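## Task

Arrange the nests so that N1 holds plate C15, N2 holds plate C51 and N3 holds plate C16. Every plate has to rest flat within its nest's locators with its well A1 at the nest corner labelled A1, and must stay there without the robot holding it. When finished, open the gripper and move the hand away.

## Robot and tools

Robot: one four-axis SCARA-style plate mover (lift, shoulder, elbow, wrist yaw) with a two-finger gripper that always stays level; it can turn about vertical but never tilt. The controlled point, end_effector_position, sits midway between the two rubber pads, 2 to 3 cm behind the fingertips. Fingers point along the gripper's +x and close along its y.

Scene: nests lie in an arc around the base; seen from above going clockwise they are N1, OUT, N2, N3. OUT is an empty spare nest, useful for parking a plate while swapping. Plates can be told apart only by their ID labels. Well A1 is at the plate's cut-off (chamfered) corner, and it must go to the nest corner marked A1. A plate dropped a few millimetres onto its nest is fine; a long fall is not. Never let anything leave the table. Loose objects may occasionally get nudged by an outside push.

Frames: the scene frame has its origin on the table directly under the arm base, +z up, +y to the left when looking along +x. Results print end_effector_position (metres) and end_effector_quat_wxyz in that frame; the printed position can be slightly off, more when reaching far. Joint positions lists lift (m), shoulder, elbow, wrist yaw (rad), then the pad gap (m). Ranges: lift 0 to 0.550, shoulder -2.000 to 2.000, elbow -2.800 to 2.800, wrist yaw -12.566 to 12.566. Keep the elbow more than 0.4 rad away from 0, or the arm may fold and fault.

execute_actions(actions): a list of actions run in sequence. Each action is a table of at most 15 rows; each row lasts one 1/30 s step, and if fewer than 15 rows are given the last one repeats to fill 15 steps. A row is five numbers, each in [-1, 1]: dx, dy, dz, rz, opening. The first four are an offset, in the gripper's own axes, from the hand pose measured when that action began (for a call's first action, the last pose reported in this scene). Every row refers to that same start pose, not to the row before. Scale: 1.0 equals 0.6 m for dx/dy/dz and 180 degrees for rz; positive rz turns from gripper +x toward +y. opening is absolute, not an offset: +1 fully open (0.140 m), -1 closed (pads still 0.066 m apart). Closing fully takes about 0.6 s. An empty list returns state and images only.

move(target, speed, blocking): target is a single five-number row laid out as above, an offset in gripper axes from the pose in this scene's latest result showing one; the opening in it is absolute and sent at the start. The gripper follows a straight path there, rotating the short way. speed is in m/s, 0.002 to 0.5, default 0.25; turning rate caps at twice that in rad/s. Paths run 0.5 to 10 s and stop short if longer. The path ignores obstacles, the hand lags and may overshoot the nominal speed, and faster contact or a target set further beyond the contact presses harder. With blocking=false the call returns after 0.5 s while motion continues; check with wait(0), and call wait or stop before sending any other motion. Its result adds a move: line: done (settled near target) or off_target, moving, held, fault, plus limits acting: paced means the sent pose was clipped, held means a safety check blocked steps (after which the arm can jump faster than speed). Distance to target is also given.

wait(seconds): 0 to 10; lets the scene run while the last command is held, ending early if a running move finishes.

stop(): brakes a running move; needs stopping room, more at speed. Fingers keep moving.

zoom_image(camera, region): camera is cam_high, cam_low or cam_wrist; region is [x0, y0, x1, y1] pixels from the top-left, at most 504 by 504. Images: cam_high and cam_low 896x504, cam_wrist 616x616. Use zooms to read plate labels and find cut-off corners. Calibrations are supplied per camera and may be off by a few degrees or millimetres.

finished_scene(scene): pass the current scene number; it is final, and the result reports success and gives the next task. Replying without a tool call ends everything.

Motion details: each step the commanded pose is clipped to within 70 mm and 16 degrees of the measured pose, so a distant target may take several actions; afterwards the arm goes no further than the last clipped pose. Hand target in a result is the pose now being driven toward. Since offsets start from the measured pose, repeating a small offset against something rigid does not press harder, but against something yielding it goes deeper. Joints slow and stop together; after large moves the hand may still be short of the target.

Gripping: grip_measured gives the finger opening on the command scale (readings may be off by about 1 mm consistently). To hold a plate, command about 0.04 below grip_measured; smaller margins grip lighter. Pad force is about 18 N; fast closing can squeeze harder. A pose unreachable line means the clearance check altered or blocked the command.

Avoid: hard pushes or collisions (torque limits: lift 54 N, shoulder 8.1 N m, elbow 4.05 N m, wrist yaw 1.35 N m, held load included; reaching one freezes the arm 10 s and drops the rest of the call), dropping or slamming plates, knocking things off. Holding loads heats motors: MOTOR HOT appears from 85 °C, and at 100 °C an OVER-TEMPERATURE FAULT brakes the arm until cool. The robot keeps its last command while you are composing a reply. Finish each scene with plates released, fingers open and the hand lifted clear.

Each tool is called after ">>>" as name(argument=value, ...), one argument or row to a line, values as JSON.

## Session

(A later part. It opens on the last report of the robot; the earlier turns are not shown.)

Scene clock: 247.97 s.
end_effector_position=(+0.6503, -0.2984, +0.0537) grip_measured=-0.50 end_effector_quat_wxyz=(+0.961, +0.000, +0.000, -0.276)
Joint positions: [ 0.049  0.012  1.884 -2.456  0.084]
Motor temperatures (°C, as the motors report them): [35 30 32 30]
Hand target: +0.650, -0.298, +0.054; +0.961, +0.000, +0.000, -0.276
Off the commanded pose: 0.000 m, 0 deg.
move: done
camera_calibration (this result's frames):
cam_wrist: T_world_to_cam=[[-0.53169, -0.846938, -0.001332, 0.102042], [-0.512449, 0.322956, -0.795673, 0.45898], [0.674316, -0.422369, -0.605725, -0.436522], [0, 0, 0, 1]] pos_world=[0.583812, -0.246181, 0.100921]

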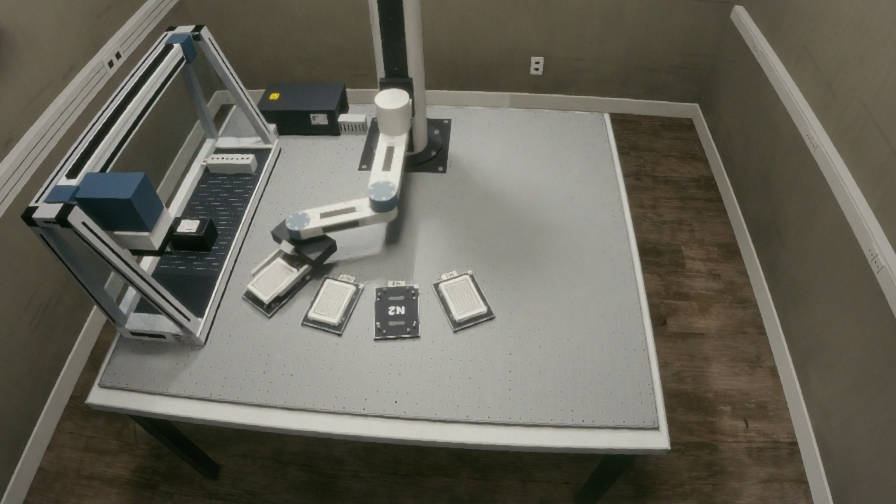

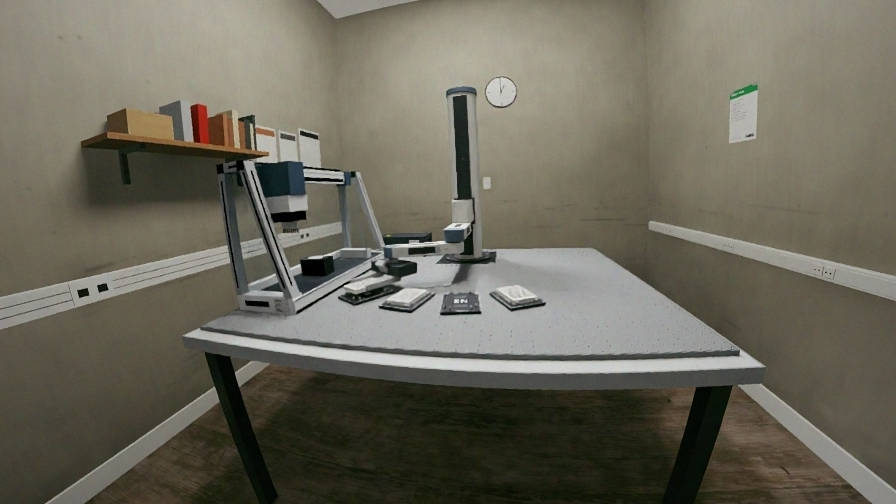

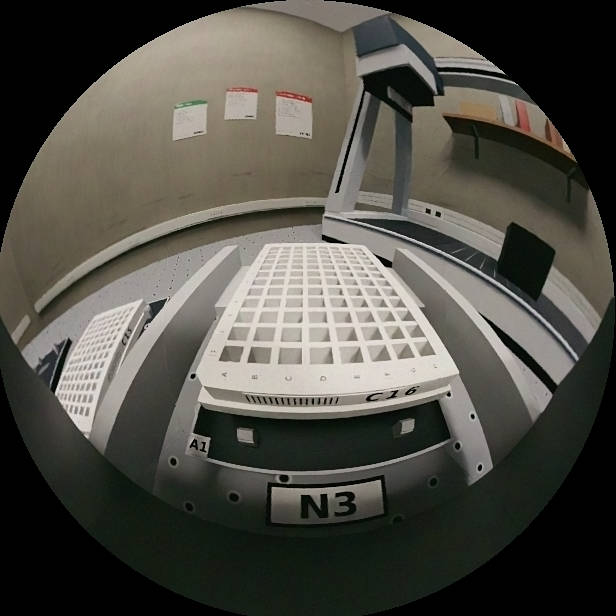

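>>> execute_actions(
  actions=[
    [[-0.0003,-0.00025,-0.002,-0.0002,-0.545],[-0.0003,-0.00025,-0.005,-0.0002,-0.545],[-0.0003,-0.00025,-0.009,-0.0002,-0.545],[-0.0003,-0.00025,-0.013,-0.0002,-0.545],[-0.0003,-0.00025,-0.017,-0.0002,-0.545],[-0.0003,-0.00025,-0.0205,-0.0002,-0.545],[-0.0003,-0.00025,-0.0235,-0.0002,-0.545],[-0.0003,-0.00025,-0.026,-0.0002,-0.545],[-0.0003,-0.00025,-0.028,-0.0002,-0.545],[-0.0003,-0.00025,-0.030,-0.0002,-0.545],[-0.0003,-0.00025,-0.0315,-0.0002,-0.545],[-0.0003,-0.00025,-0.033,-0.0002,-0.545],[-0.0003,-0.00025,-0.034,-0.0002,-0.545],[-0.0003,-0.00025,-0.0348,-0.0002,-0.545]],
  ],
)

Scene clock: 258.10 s.
end_effector_position=(+0.6500, -0.2984, +0.0328) grip_measured=-0.50 end_effector_quat_wxyz=(+0.961, +0.000, +0.000, -0.277)
Joint positions: [ 0.028  0.012  1.883 -2.456  0.084]
Motor temperatures (°C, as the motors report them): [35 30 32 30]
Hand target: +0.650, -0.298, +0.033; +0.961, +0.000, +0.000, -0.277
Off the commanded pose: 0.000 m, 0 deg.
camera_calibration (this result's frames):
cam_wrist: T_world_to_cam=[[-0.532174, -0.846634, -0.001332, 0.102266], [-0.512264, 0.323249, -0.795673, 0.442209], [0.674074, -0.422754, -0.605725, -0.449011], [0, 0, 0, 1]] pos_world=[0.583618, -0.246184, 0.0800127]

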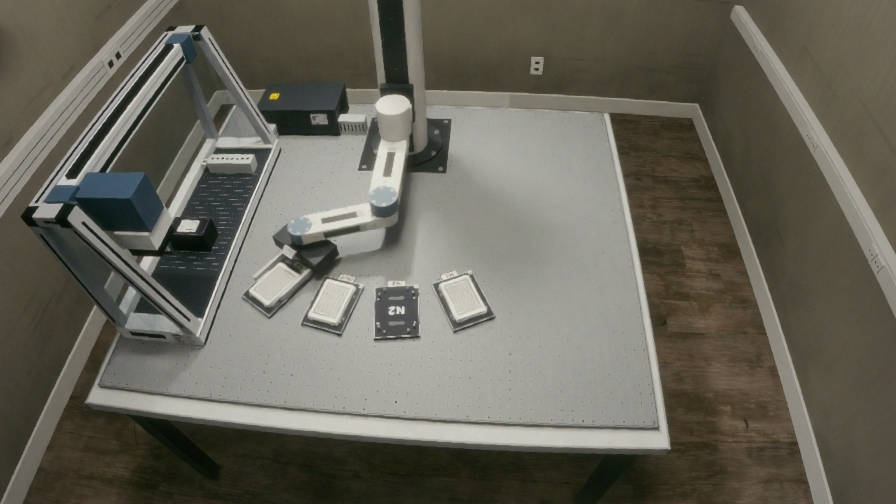

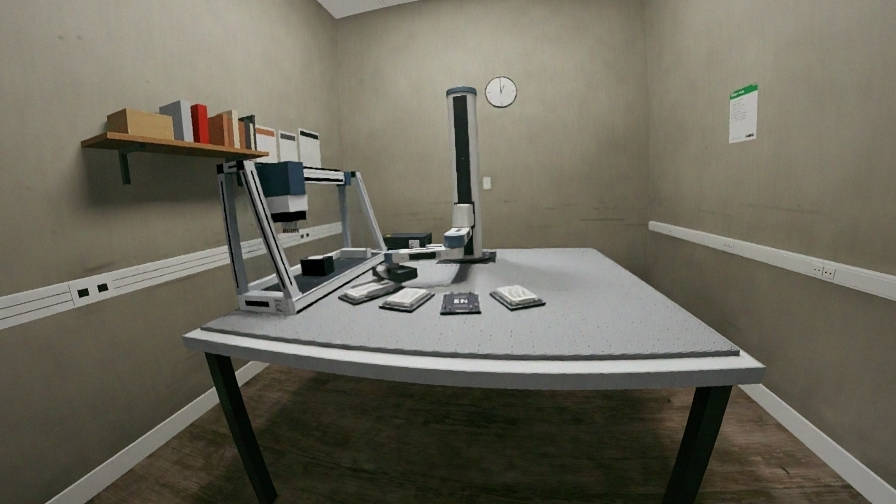

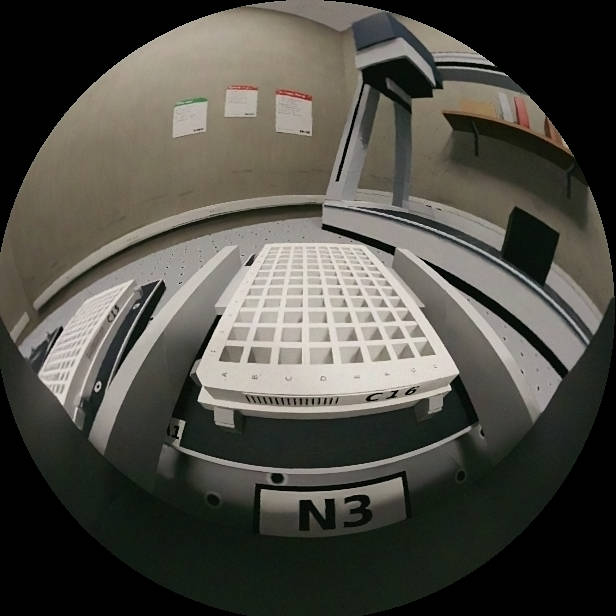

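>>> execute_actions(
  actions=[
    [[0,0,0,0,-0.46],[0,0,0,0,-0.40],[0,0,0,0,-0.32],[0,0,0,0,-0.25],[0,0,0,0,-0.25],[0,0,0.004,0,-0.25],[0,0,0.009,0,-0.25],[0,0,0.015,0,-0.25],[0,0,0.021,0,-0.25],[0,0,0.026,0,-0.25],[0,0,0.030,0,-0.25],[0,0,0.033,0,-0.25],[0,0,0.0348,0,-0.25]],
  ],
)

>>> zoom_image(
  camera="cam_wrist",
  region=[175, 385, 295, 475],
)

>>> zoom_image(
  camera="cam_wrist",
  region=[350, 385, 470, 475],
)

>>> zoom_image(
  camera="cam_wrist",
  region=[220, 250, 420, 330],
)

Scene clock: 265.23 s.
end_effector_position=(+0.6501, -0.2984, +0.0539) grip_measured=-0.25 end_effector_quat_wxyz=(+0.961, +0.000, +0.000, -0.277)
Joint positions: [ 0.049  0.012  1.883 -2.456  0.094]
Motor temperatures (°C, as the motors report them): [35 30 32 30]
Hand target: +0.650, -0.298, +0.054; +0.961, +0.000, +0.000, -0.277
Off the commanded pose: 0.000 m, 0 deg.
camera_calibration (this result's frames):
cam_wrist: T_world_to_cam=[[-0.532149, -0.846649, -0.001332, 0.102283], [-0.512274, 0.323234, -0.795673, 0.459015], [0.674087, -0.422734, -0.605725, -0.436226], [0, 0, 0, 1]] pos_world=[0.583625, -0.246179, 0.101129]

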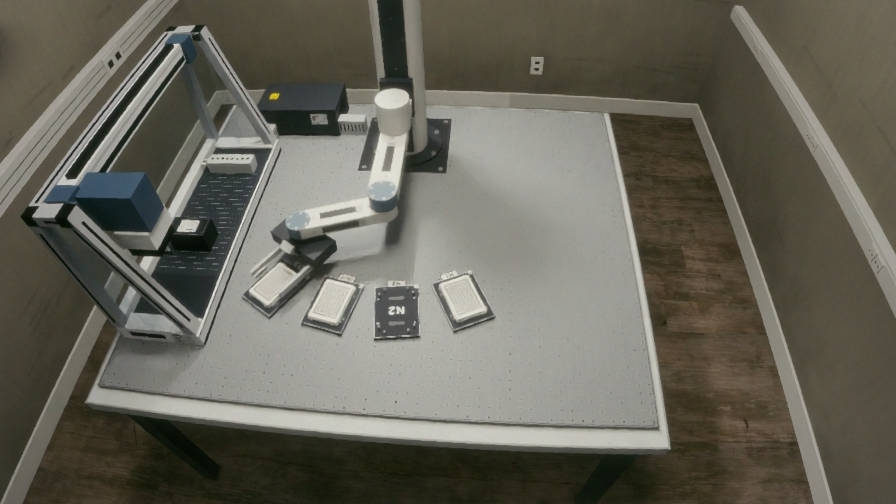

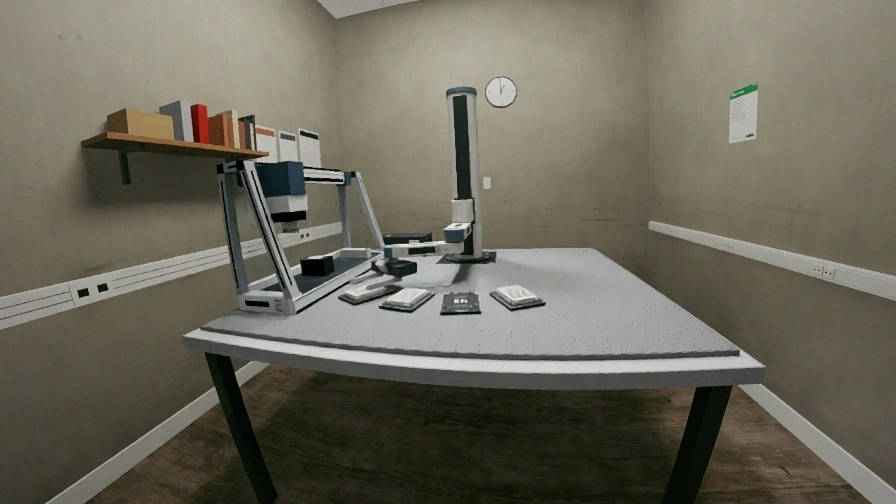

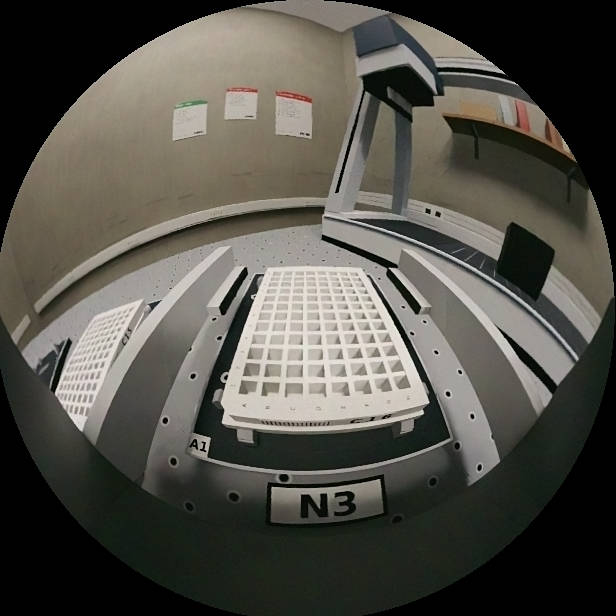

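Region (175, 385, 295, 475) of cam_wrist's 616x616 image, scaled by 4.200, with more detail than that image has; it fills the top 378 rows of this view, and the rest is white.

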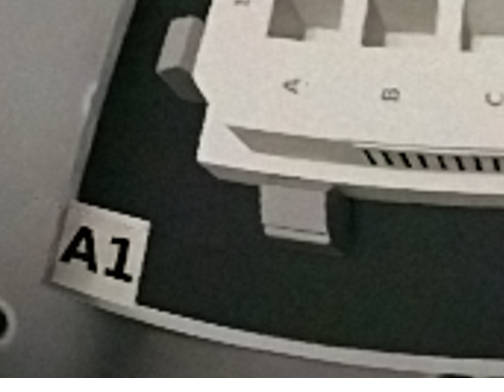

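Region (350, 385, 470, 475) of cam_wrist's 616x616 image, scaled by 4.200, with more detail than that image has; it fills the top 378 rows of this view, and the rest is white.

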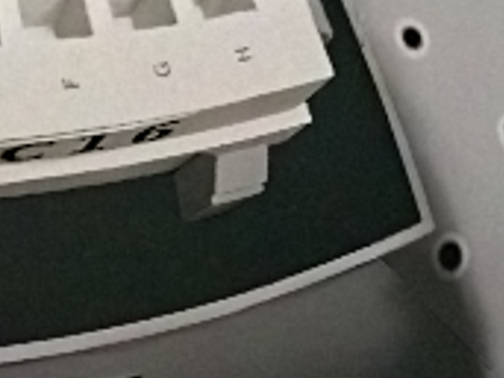

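Region (220, 250, 420, 330) of cam_wrist's 616x616 image, scaled by 2.520, with more detail than that image has; it fills the top 202 rows of this view, and the rest is white.

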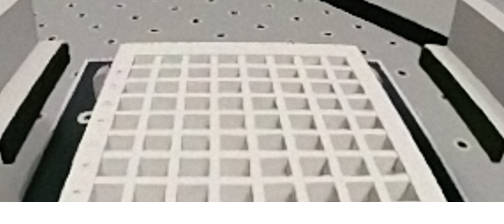

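>>> move(
  target=[-0.4581, 0.7630, 0, 0.3169, -0.25],
  speed=0.5,
)

>>> zoom_image(
  camera="cam_wrist",
  region=[175, 385, 295, 475],
)

>>> zoom_image(
  camera="cam_wrist",
  region=[350, 385, 470, 475],
)

>>> zoom_image(
  camera="cam_wrist",
  region=[220, 250, 420, 330],
)

Scene clock: 275.47 s.
end_effector_position=(+0.6606, +0.2354, +0.0539) grip_measured=-0.25 end_effector_quat_wxyz=(+0.976, +0.000, +0.000, +0.216)
Joint positions: [ 0.049  1.09   1.748 -2.403  0.094]
Motor temperatures (°C, as the motors report them): [35 30 32 30]
Hand target: +0.661, +0.236, +0.054; +0.976, +0.000, +0.000, +0.216
Off the commanded pose: 0.000 m, 0 deg.
move: done; limits=paced
camera_calibration (this result's frames):
cam_wrist: T_world_to_cam=[[0.420624, -0.907234, -0.001332, -0.0552172], [-0.549981, -0.253821, -0.795673, 0.452581], [0.721524, 0.335412, -0.605725, -0.427478], [0, 0, 0, 1]] pos_world=[0.580572, 0.208161, 0.101099]

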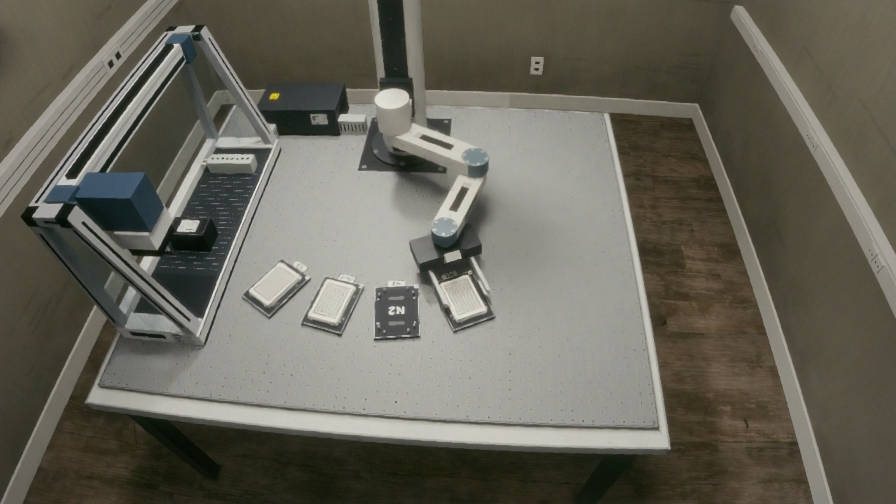

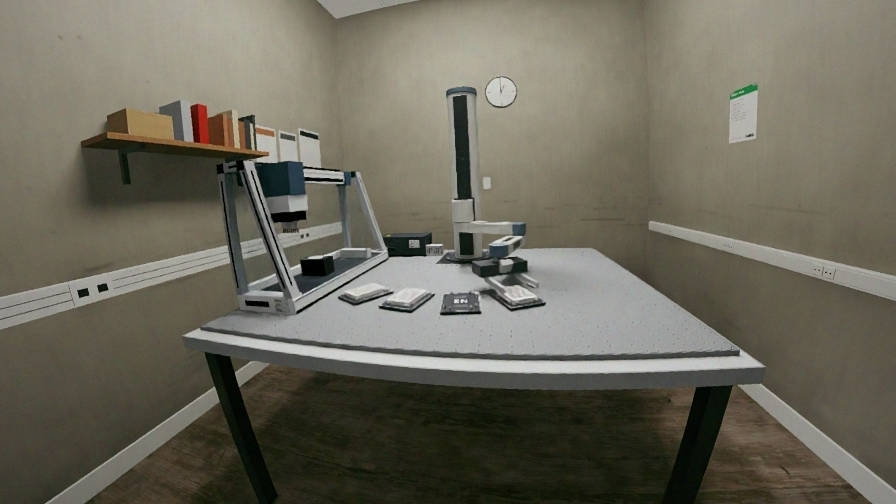

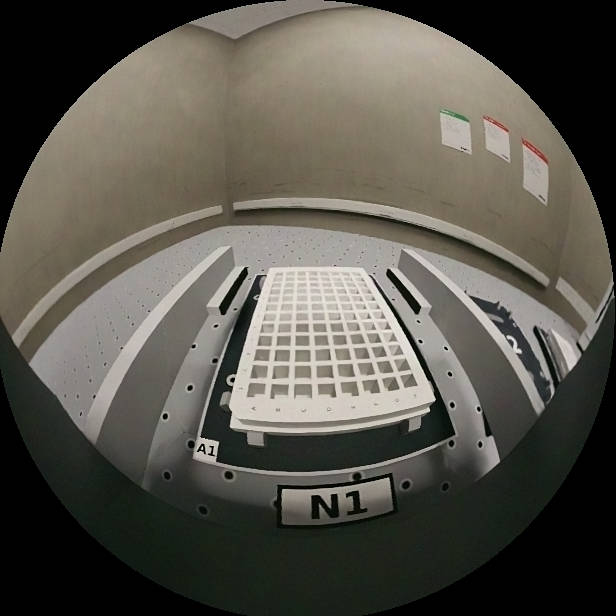

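Region (175, 385, 295, 475) of cam_wrist's 616x616 image, scaled by 4.200, with more detail than that image has; it fills the top 378 rows of this view, and the rest is white.

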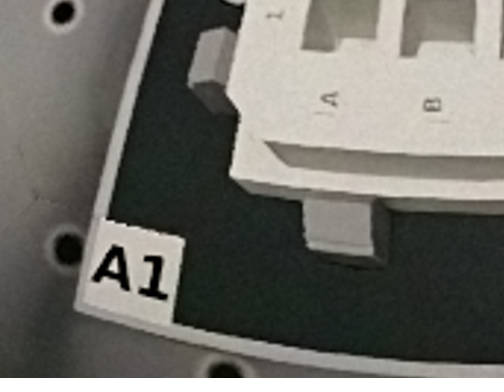

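Region (350, 385, 470, 475) of cam_wrist's 616x616 image, scaled by 4.200, with more detail than that image has; it fills the top 378 rows of this view, and the rest is white.

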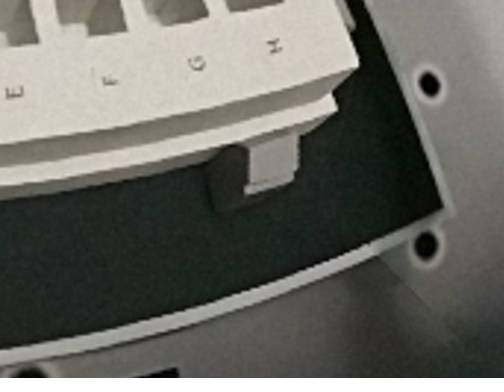

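Region (220, 250, 420, 330) of cam_wrist's 616x616 image, scaled by 2.520, with more detail than that image has; it fills the top 202 rows of this view, and the rest is white.

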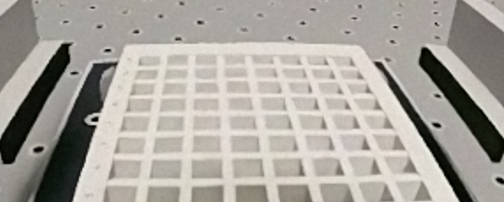

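>>> execute_actions(
  actions=[
    [[-0.0006,-0.0048,-0.002,0.0054,-0.25],[-0.0006,-0.0048,-0.005,0.0054,-0.25],[-0.0006,-0.0048,-0.009,0.0054,-0.25],[-0.0006,-0.0048,-0.014,0.0054,-0.25],[-0.0006,-0.0048,-0.019,0.0054,-0.25],[-0.0006,-0.0048,-0.024,0.0054,-0.25],[-0.0006,-0.0048,-0.029,0.0054,-0.25],[-0.0006,-0.0048,-0.033,0.0054,-0.25],[-0.0006,-0.0048,-0.0357,0.0054,-0.27],[-0.0006,-0.0048,-0.0357,0.0054,-0.30],[-0.0006,-0.0048,-0.0357,0.0054,-0.33],[-0.0006,-0.0048,-0.0357,0.0054,-0.36],[-0.0006,-0.0048,-0.0357,0.0054,-0.39],[-0.0006,-0.0048,-0.0357,0.0054,-0.42]],
  ],
)

>>> zoom_image(
  camera="cam_wrist",
  region=[170, 230, 470, 450],
)

Scene clock: 304.93 s.
end_effector_position=(+0.6615, +0.2325, +0.0324) grip_measured=-0.42 end_effector_quat_wxyz=(+0.975, +0.000, +0.000, +0.224)
Joint positions: [ 0.027  1.078  1.746 -2.372  0.087]
Motor temperatures (°C, as the motors report them): [35 30 32 30]
Hand target: +0.661, +0.233, +0.032; +0.975, +0.000, +0.000, +0.224
Off the commanded pose: 0.000 m, 0 deg.
camera_calibration (this result's frames):
cam_wrist: T_world_to_cam=[[0.435389, -0.900242, -0.001332, -0.0696909], [-0.545761, -0.262772, -0.795673, 0.434577], [0.715948, 0.347154, -0.605725, -0.439219], [0, 0, 0, 1]] pos_world=[0.581976, 0.203933, 0.079642]

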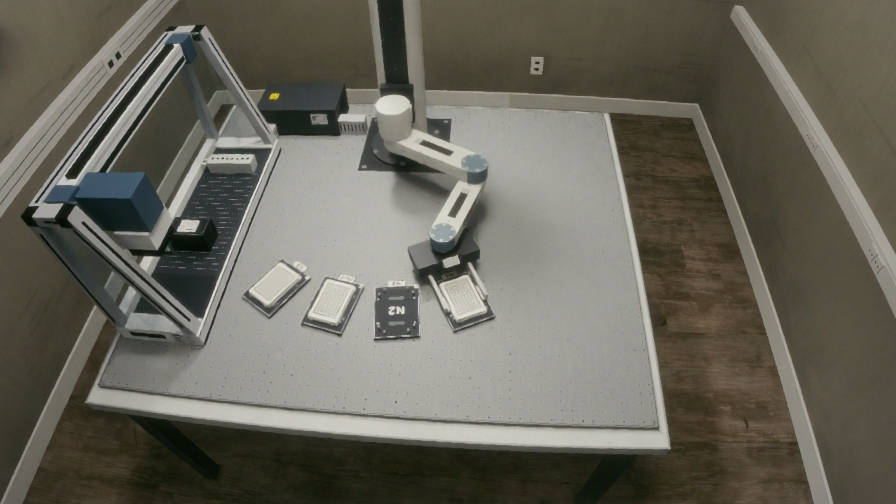

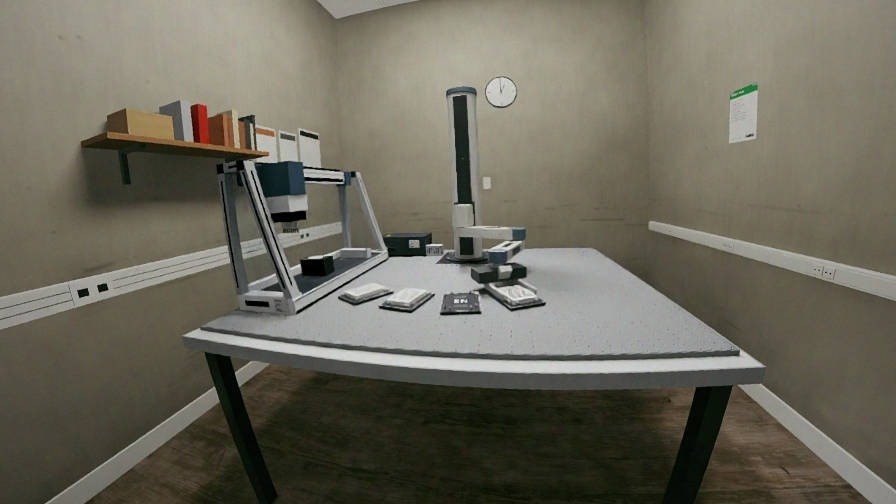

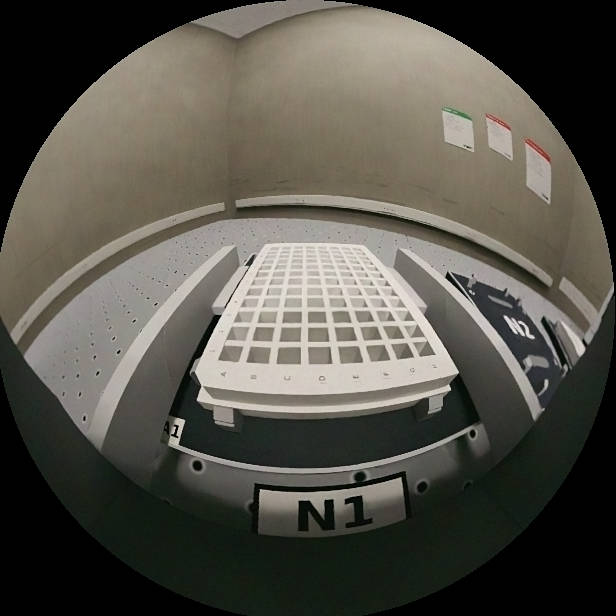

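Region (170, 230, 470, 450) of cam_wrist's 616x616 image, scaled by 1.680, with more detail than that image has; it fills the top 370 rows of this view, and the rest is white.

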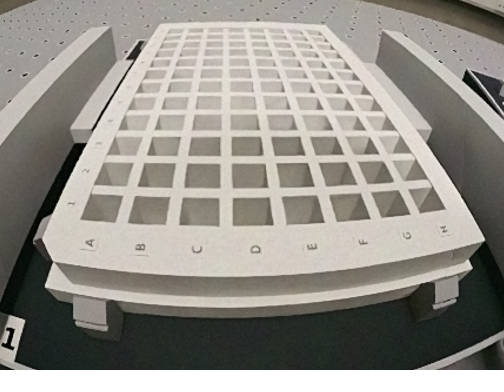

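>>> execute_actions(
  actions=[
    [[0,0,0,0,-0.445],[0,0,0,0,-0.465],[0,0,0,0,-0.48],[0,0,0,0,-0.495],[0,0,0,0,-0.51],[0,0,0,0,-0.525],[0,0,0,0,-0.545],[0,0,0,0,-0.545],[0,0,0.002,0,-0.545],[0,0,0.006,0,-0.545],[0,0,0.012,0,-0.545],[0,0,0.019,0,-0.545],[0,0,0.026,0,-0.545],[0,0,0.031,0,-0.545],[0,0,0.0355,0,-0.545]],
  ],
)

Scene clock: 311.57 s.
end_effector_position=(+0.6615, +0.2326, +0.0483) grip_measured=-0.50 end_effector_quat_wxyz=(+0.975, +0.000, +0.000, +0.224)
Joint positions: [ 0.043  1.078  1.746 -2.372  0.084]
Motor temperatures (°C, as the motors report them): [35 30 32 30]
Hand target: +0.662, +0.233, +0.054; +0.975, +0.000, +0.000, +0.224
Off the commanded pose: 0.005 m, 0 deg.
camera_calibration (this result's frames):
cam_wrist: T_world_to_cam=[[0.435519, -0.900178, -0.001332, -0.0697423], [-0.545723, -0.262851, -0.795673, 0.447203], [0.715897, 0.347258, -0.605725, -0.429602], [0, 0, 0, 1]] pos_world=[0.581974, 0.20395, 0.0955143]

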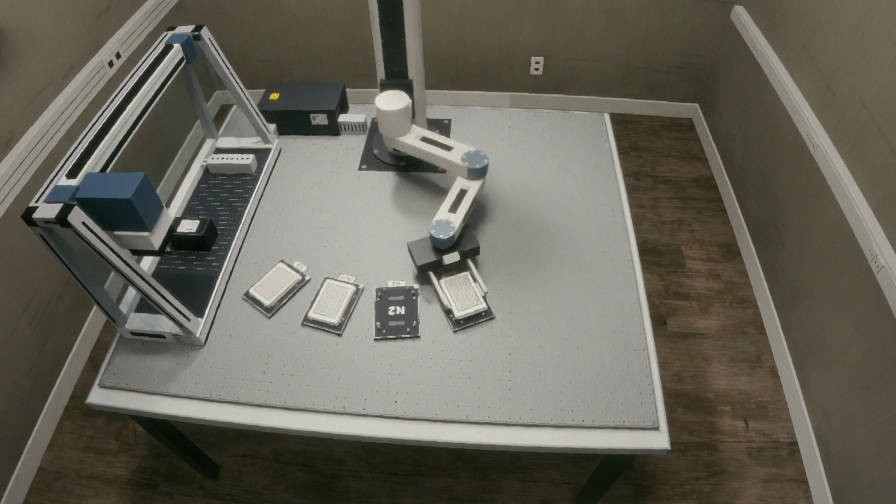

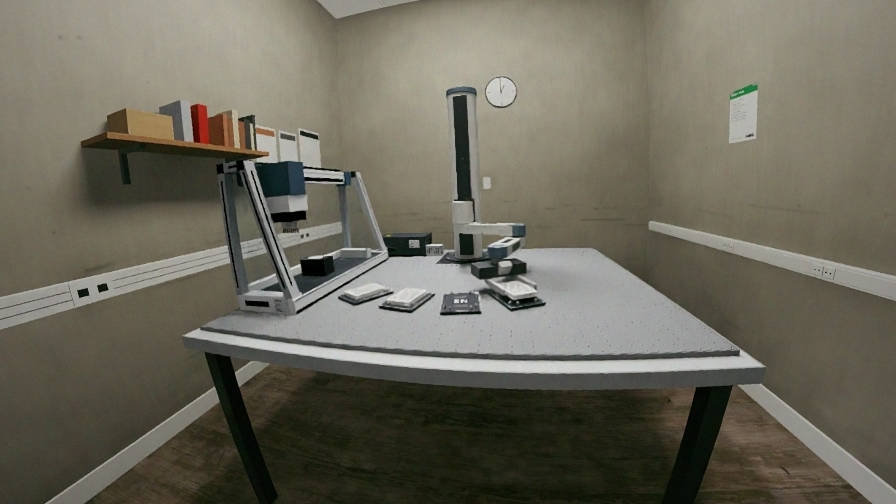

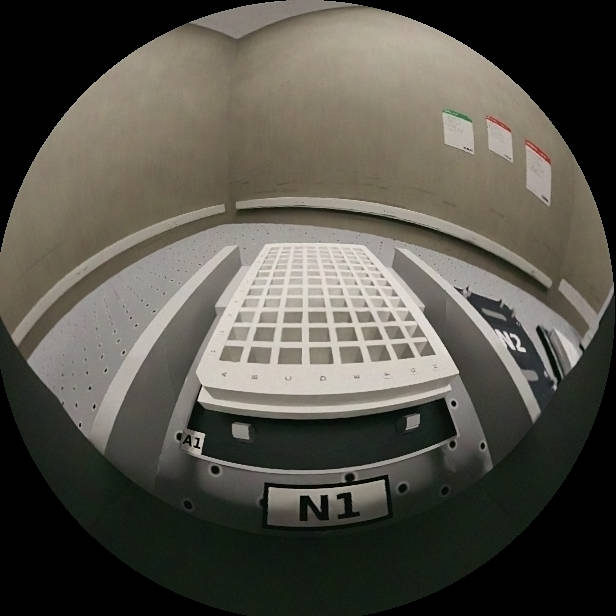

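>>> execute_actions(
  actions=[],
)

>>> zoom_image(
  camera="cam_wrist",
  region=[175, 385, 295, 475],
)

>>> zoom_image(
  camera="cam_wrist",
  region=[350, 385, 470, 475],
)

Scene clock: 325.93 s.
end_effector_position=(+0.6615, +0.2326, +0.0538) grip_measured=-0.50 end_effector_quat_wxyz=(+0.975, +0.000, +0.000, +0.224)
Joint positions: [ 0.049  1.078  1.746 -2.372  0.084]
Motor temperatures (°C, as the motors report them): [35 30 32 30]
Hand target: +0.662, +0.233, +0.054; +0.975, +0.000, +0.000, +0.224
Off the commanded pose: 0.000 m, 0 deg.
camera_calibration (this result's frames):
cam_wrist: T_world_to_cam=[[0.435518, -0.900179, -0.001332, -0.0697346], [-0.545723, -0.262851, -0.795673, 0.451529], [0.715898, 0.347257, -0.605725, -0.426309], [0, 0, 0, 1]] pos_world=[0.581974, 0.20395, 0.10095]

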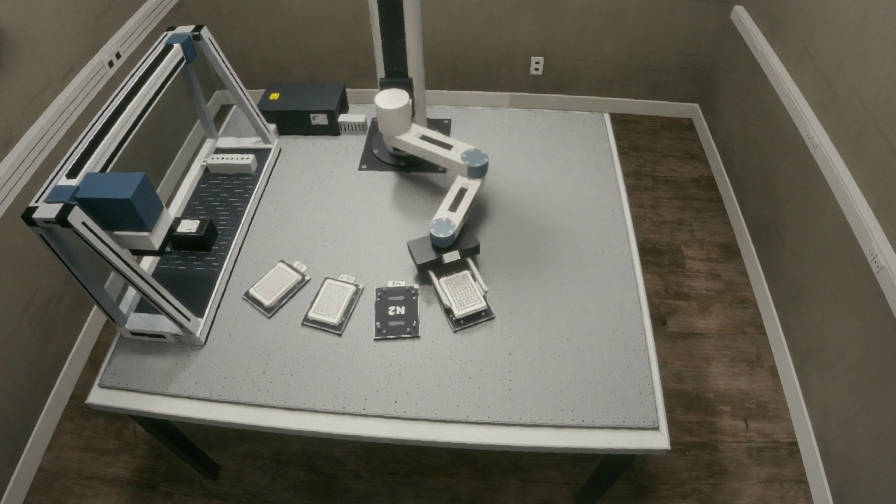

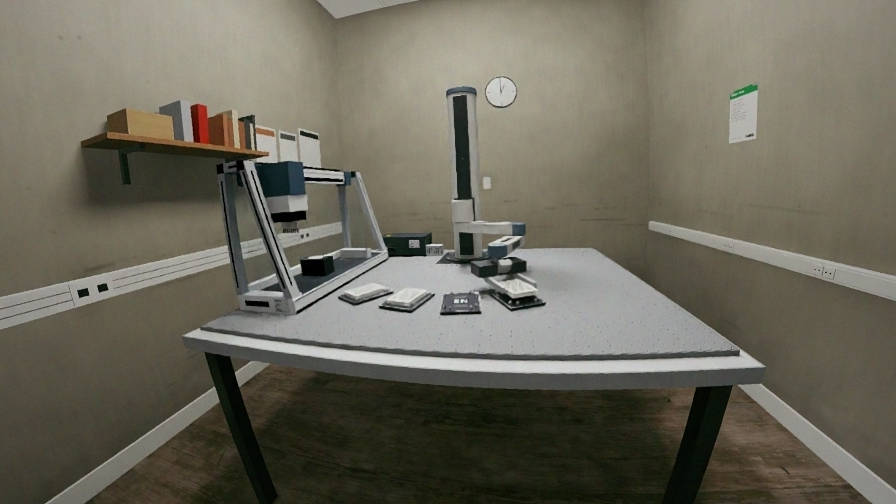

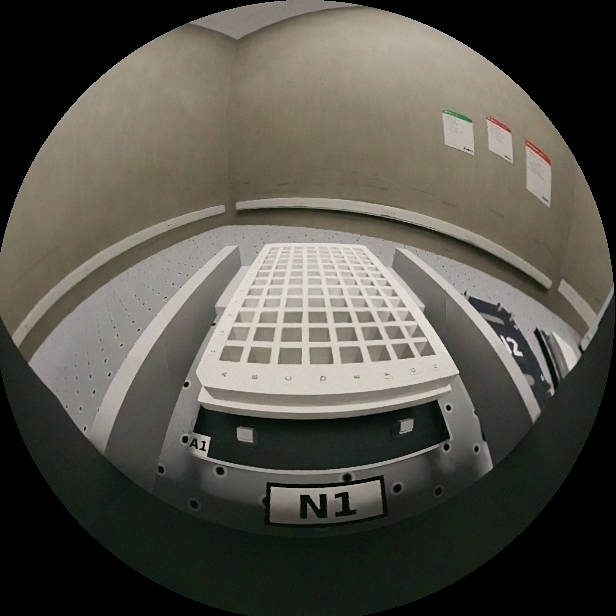

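Region (175, 385, 295, 475) of cam_wrist's 616x616 image, scaled by 4.200, with more detail than that image has; it fills the top 378 rows of this view, and the rest is white.

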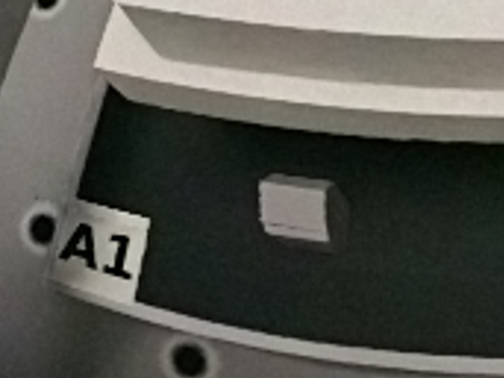

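Region (350, 385, 470, 475) of cam_wrist's 616x616 image, scaled by 4.200, with more detail than that image has; it fills the top 378 rows of this view, and the rest is white.

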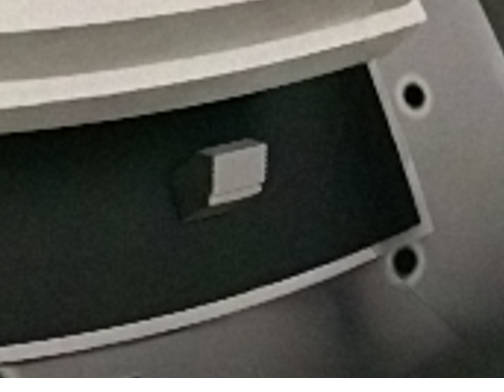

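>>> move(
  target=[-0.0572, -0.2963, -0.0002, -0.1020, -0.545],
  speed=0.4,
)

>>> zoom_image(
  camera="cam_wrist",
  region=[175, 385, 295, 475],
)

>>> zoom_image(
  camera="cam_wrist",
  region=[350, 385, 470, 475],
)

Scene clock: 341.77 s.
end_effector_position=(+0.7082, +0.0574, +0.0537) grip_measured=-0.50 end_effector_quat_wxyz=(+0.998, +0.000, +0.000, +0.065)
Joint positions: [ 0.049  0.74   1.728 -2.338  0.084]
Motor temperatures (°C, as the motors report them): [35 30 32 30]
Hand target: +0.708, +0.058, +0.054; +0.998, +0.000, +0.000, +0.065
Off the commanded pose: 0.000 m, 0 deg.
move: done
camera_calibration (this result's frames):
cam_wrist: T_world_to_cam=[[0.129734, -0.991548, -0.001332, -0.0258965], [-0.600744, -0.0775325, -0.795673, 0.459223], [0.788845, 0.104026, -0.605725, -0.436675], [0, 0, 0, 1]] pos_world=[0.623703, 0.0553526, 0.100852]

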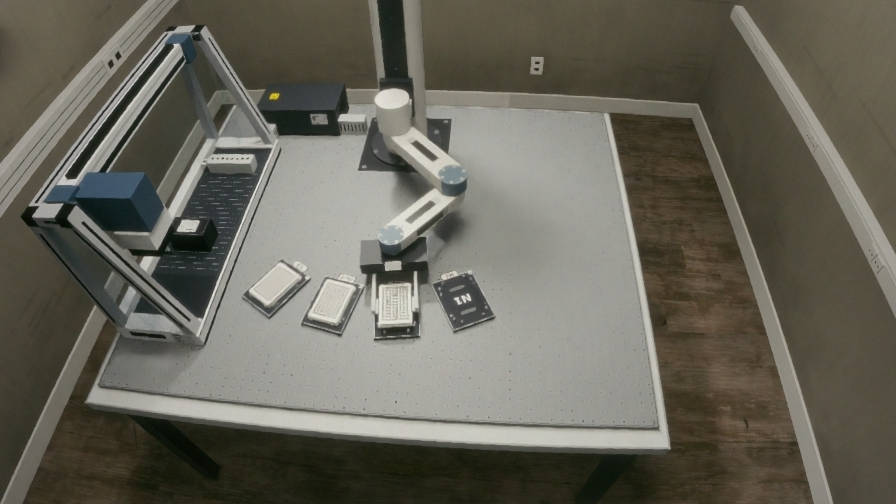

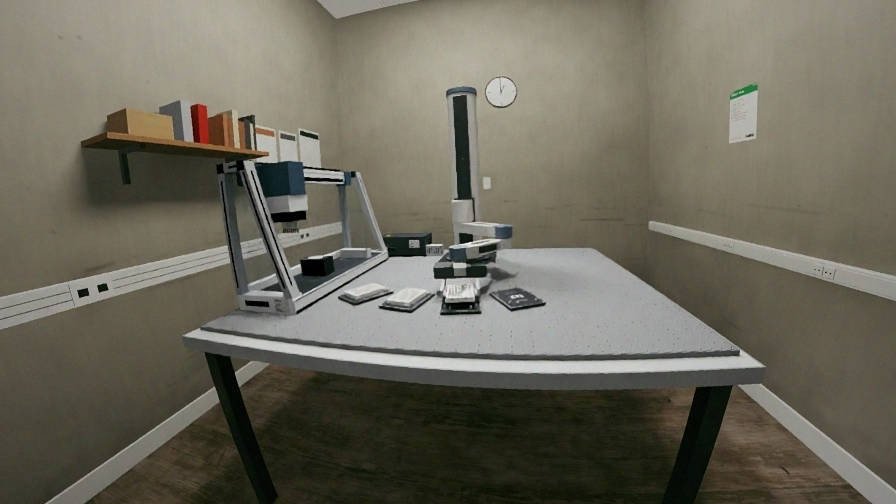

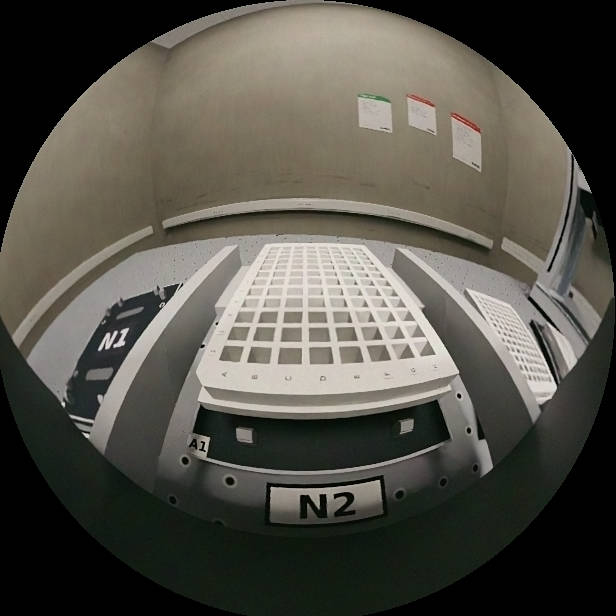

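Region (175, 385, 295, 475) of cam_wrist's 616x616 image, scaled by 4.200, with more detail than that image has; it fills the top 378 rows of this view, and the rest is white.

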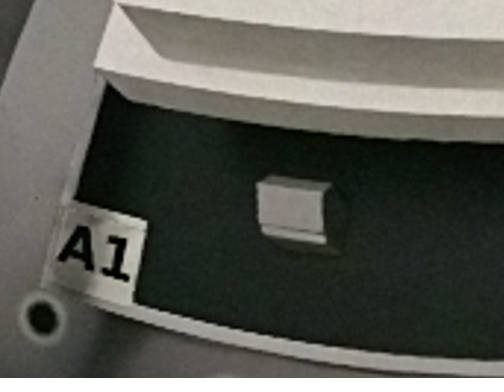

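Region (350, 385, 470, 475) of cam_wrist's 616x616 image, scaled by 4.200, with more detail than that image has; it fills the top 378 rows of this view, and the rest is white.

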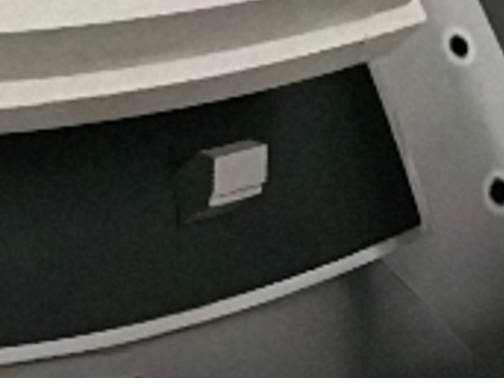

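>>> execute_actions(
  actions=[
    [[-0.0003,0.0005,-0.002,-0.0002,-0.545],[-0.0003,0.0005,-0.005,-0.0002,-0.545],[-0.0003,0.0005,-0.009,-0.0002,-0.545],[-0.0003,0.0005,-0.013,-0.0002,-0.545],[-0.0003,0.0005,-0.017,-0.0002,-0.545],[-0.0003,0.0005,-0.0205,-0.0002,-0.545],[-0.0003,0.0005,-0.0235,-0.0002,-0.545],[-0.0003,0.0005,-0.026,-0.0002,-0.545],[-0.0003,0.0005,-0.028,-0.0002,-0.545],[-0.0003,0.0005,-0.030,-0.0002,-0.545],[-0.0003,0.0005,-0.0315,-0.0002,-0.545],[-0.0003,0.0005,-0.033,-0.0002,-0.545],[-0.0003,0.0005,-0.034,-0.0002,-0.545],[-0.0003,0.0005,-0.0349,-0.0002,-0.545]],
  ],
)

Scene clock: 353.93 s.
end_effector_position=(+0.7080, +0.0577, +0.0327) grip_measured=-0.50 end_effector_quat_wxyz=(+0.998, +0.000, +0.000, +0.065)
Joint positions: [ 0.028  0.741  1.727 -2.338  0.084]
Motor temperatures (°C, as the motors report them): [35 30 32 30]
Hand target: +0.708, +0.058, +0.033; +0.998, +0.000, +0.000, +0.065
Off the commanded pose: 0.000 m, 0 deg.
camera_calibration (this result's frames):
cam_wrist: T_world_to_cam=[[0.129382, -0.991594, -0.001332, -0.0253748], [-0.600771, -0.0773189, -0.795673, 0.442448], [0.788882, 0.103746, -0.605725, -0.44924], [0, 0, 0, 1]] pos_world=[0.62349, 0.0556548, 0.0798938]

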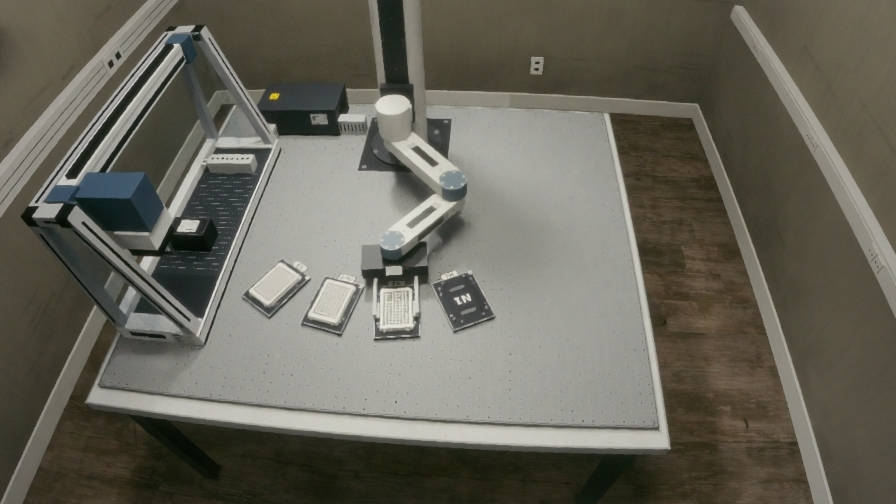

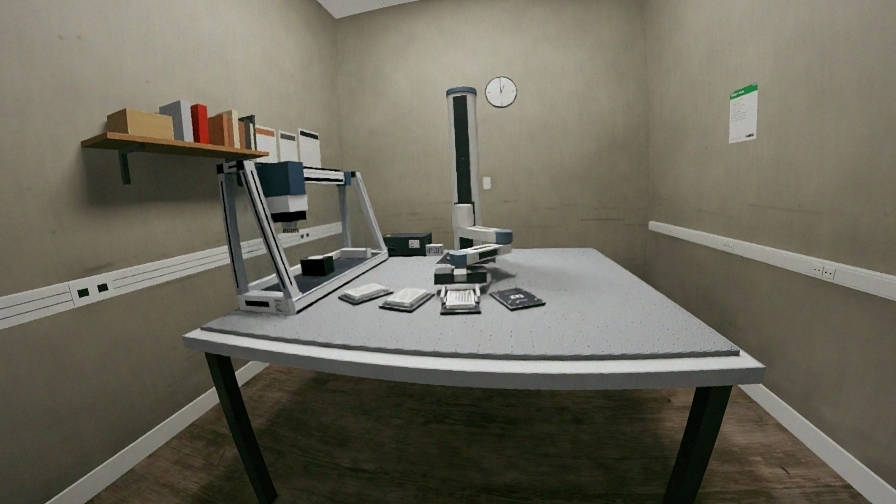

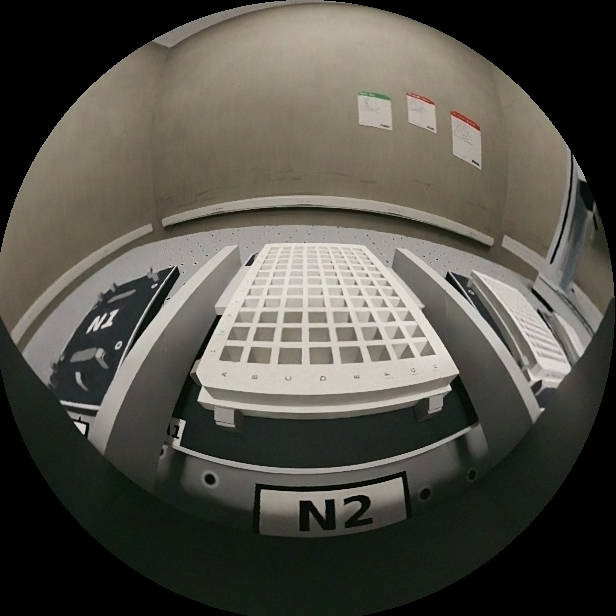

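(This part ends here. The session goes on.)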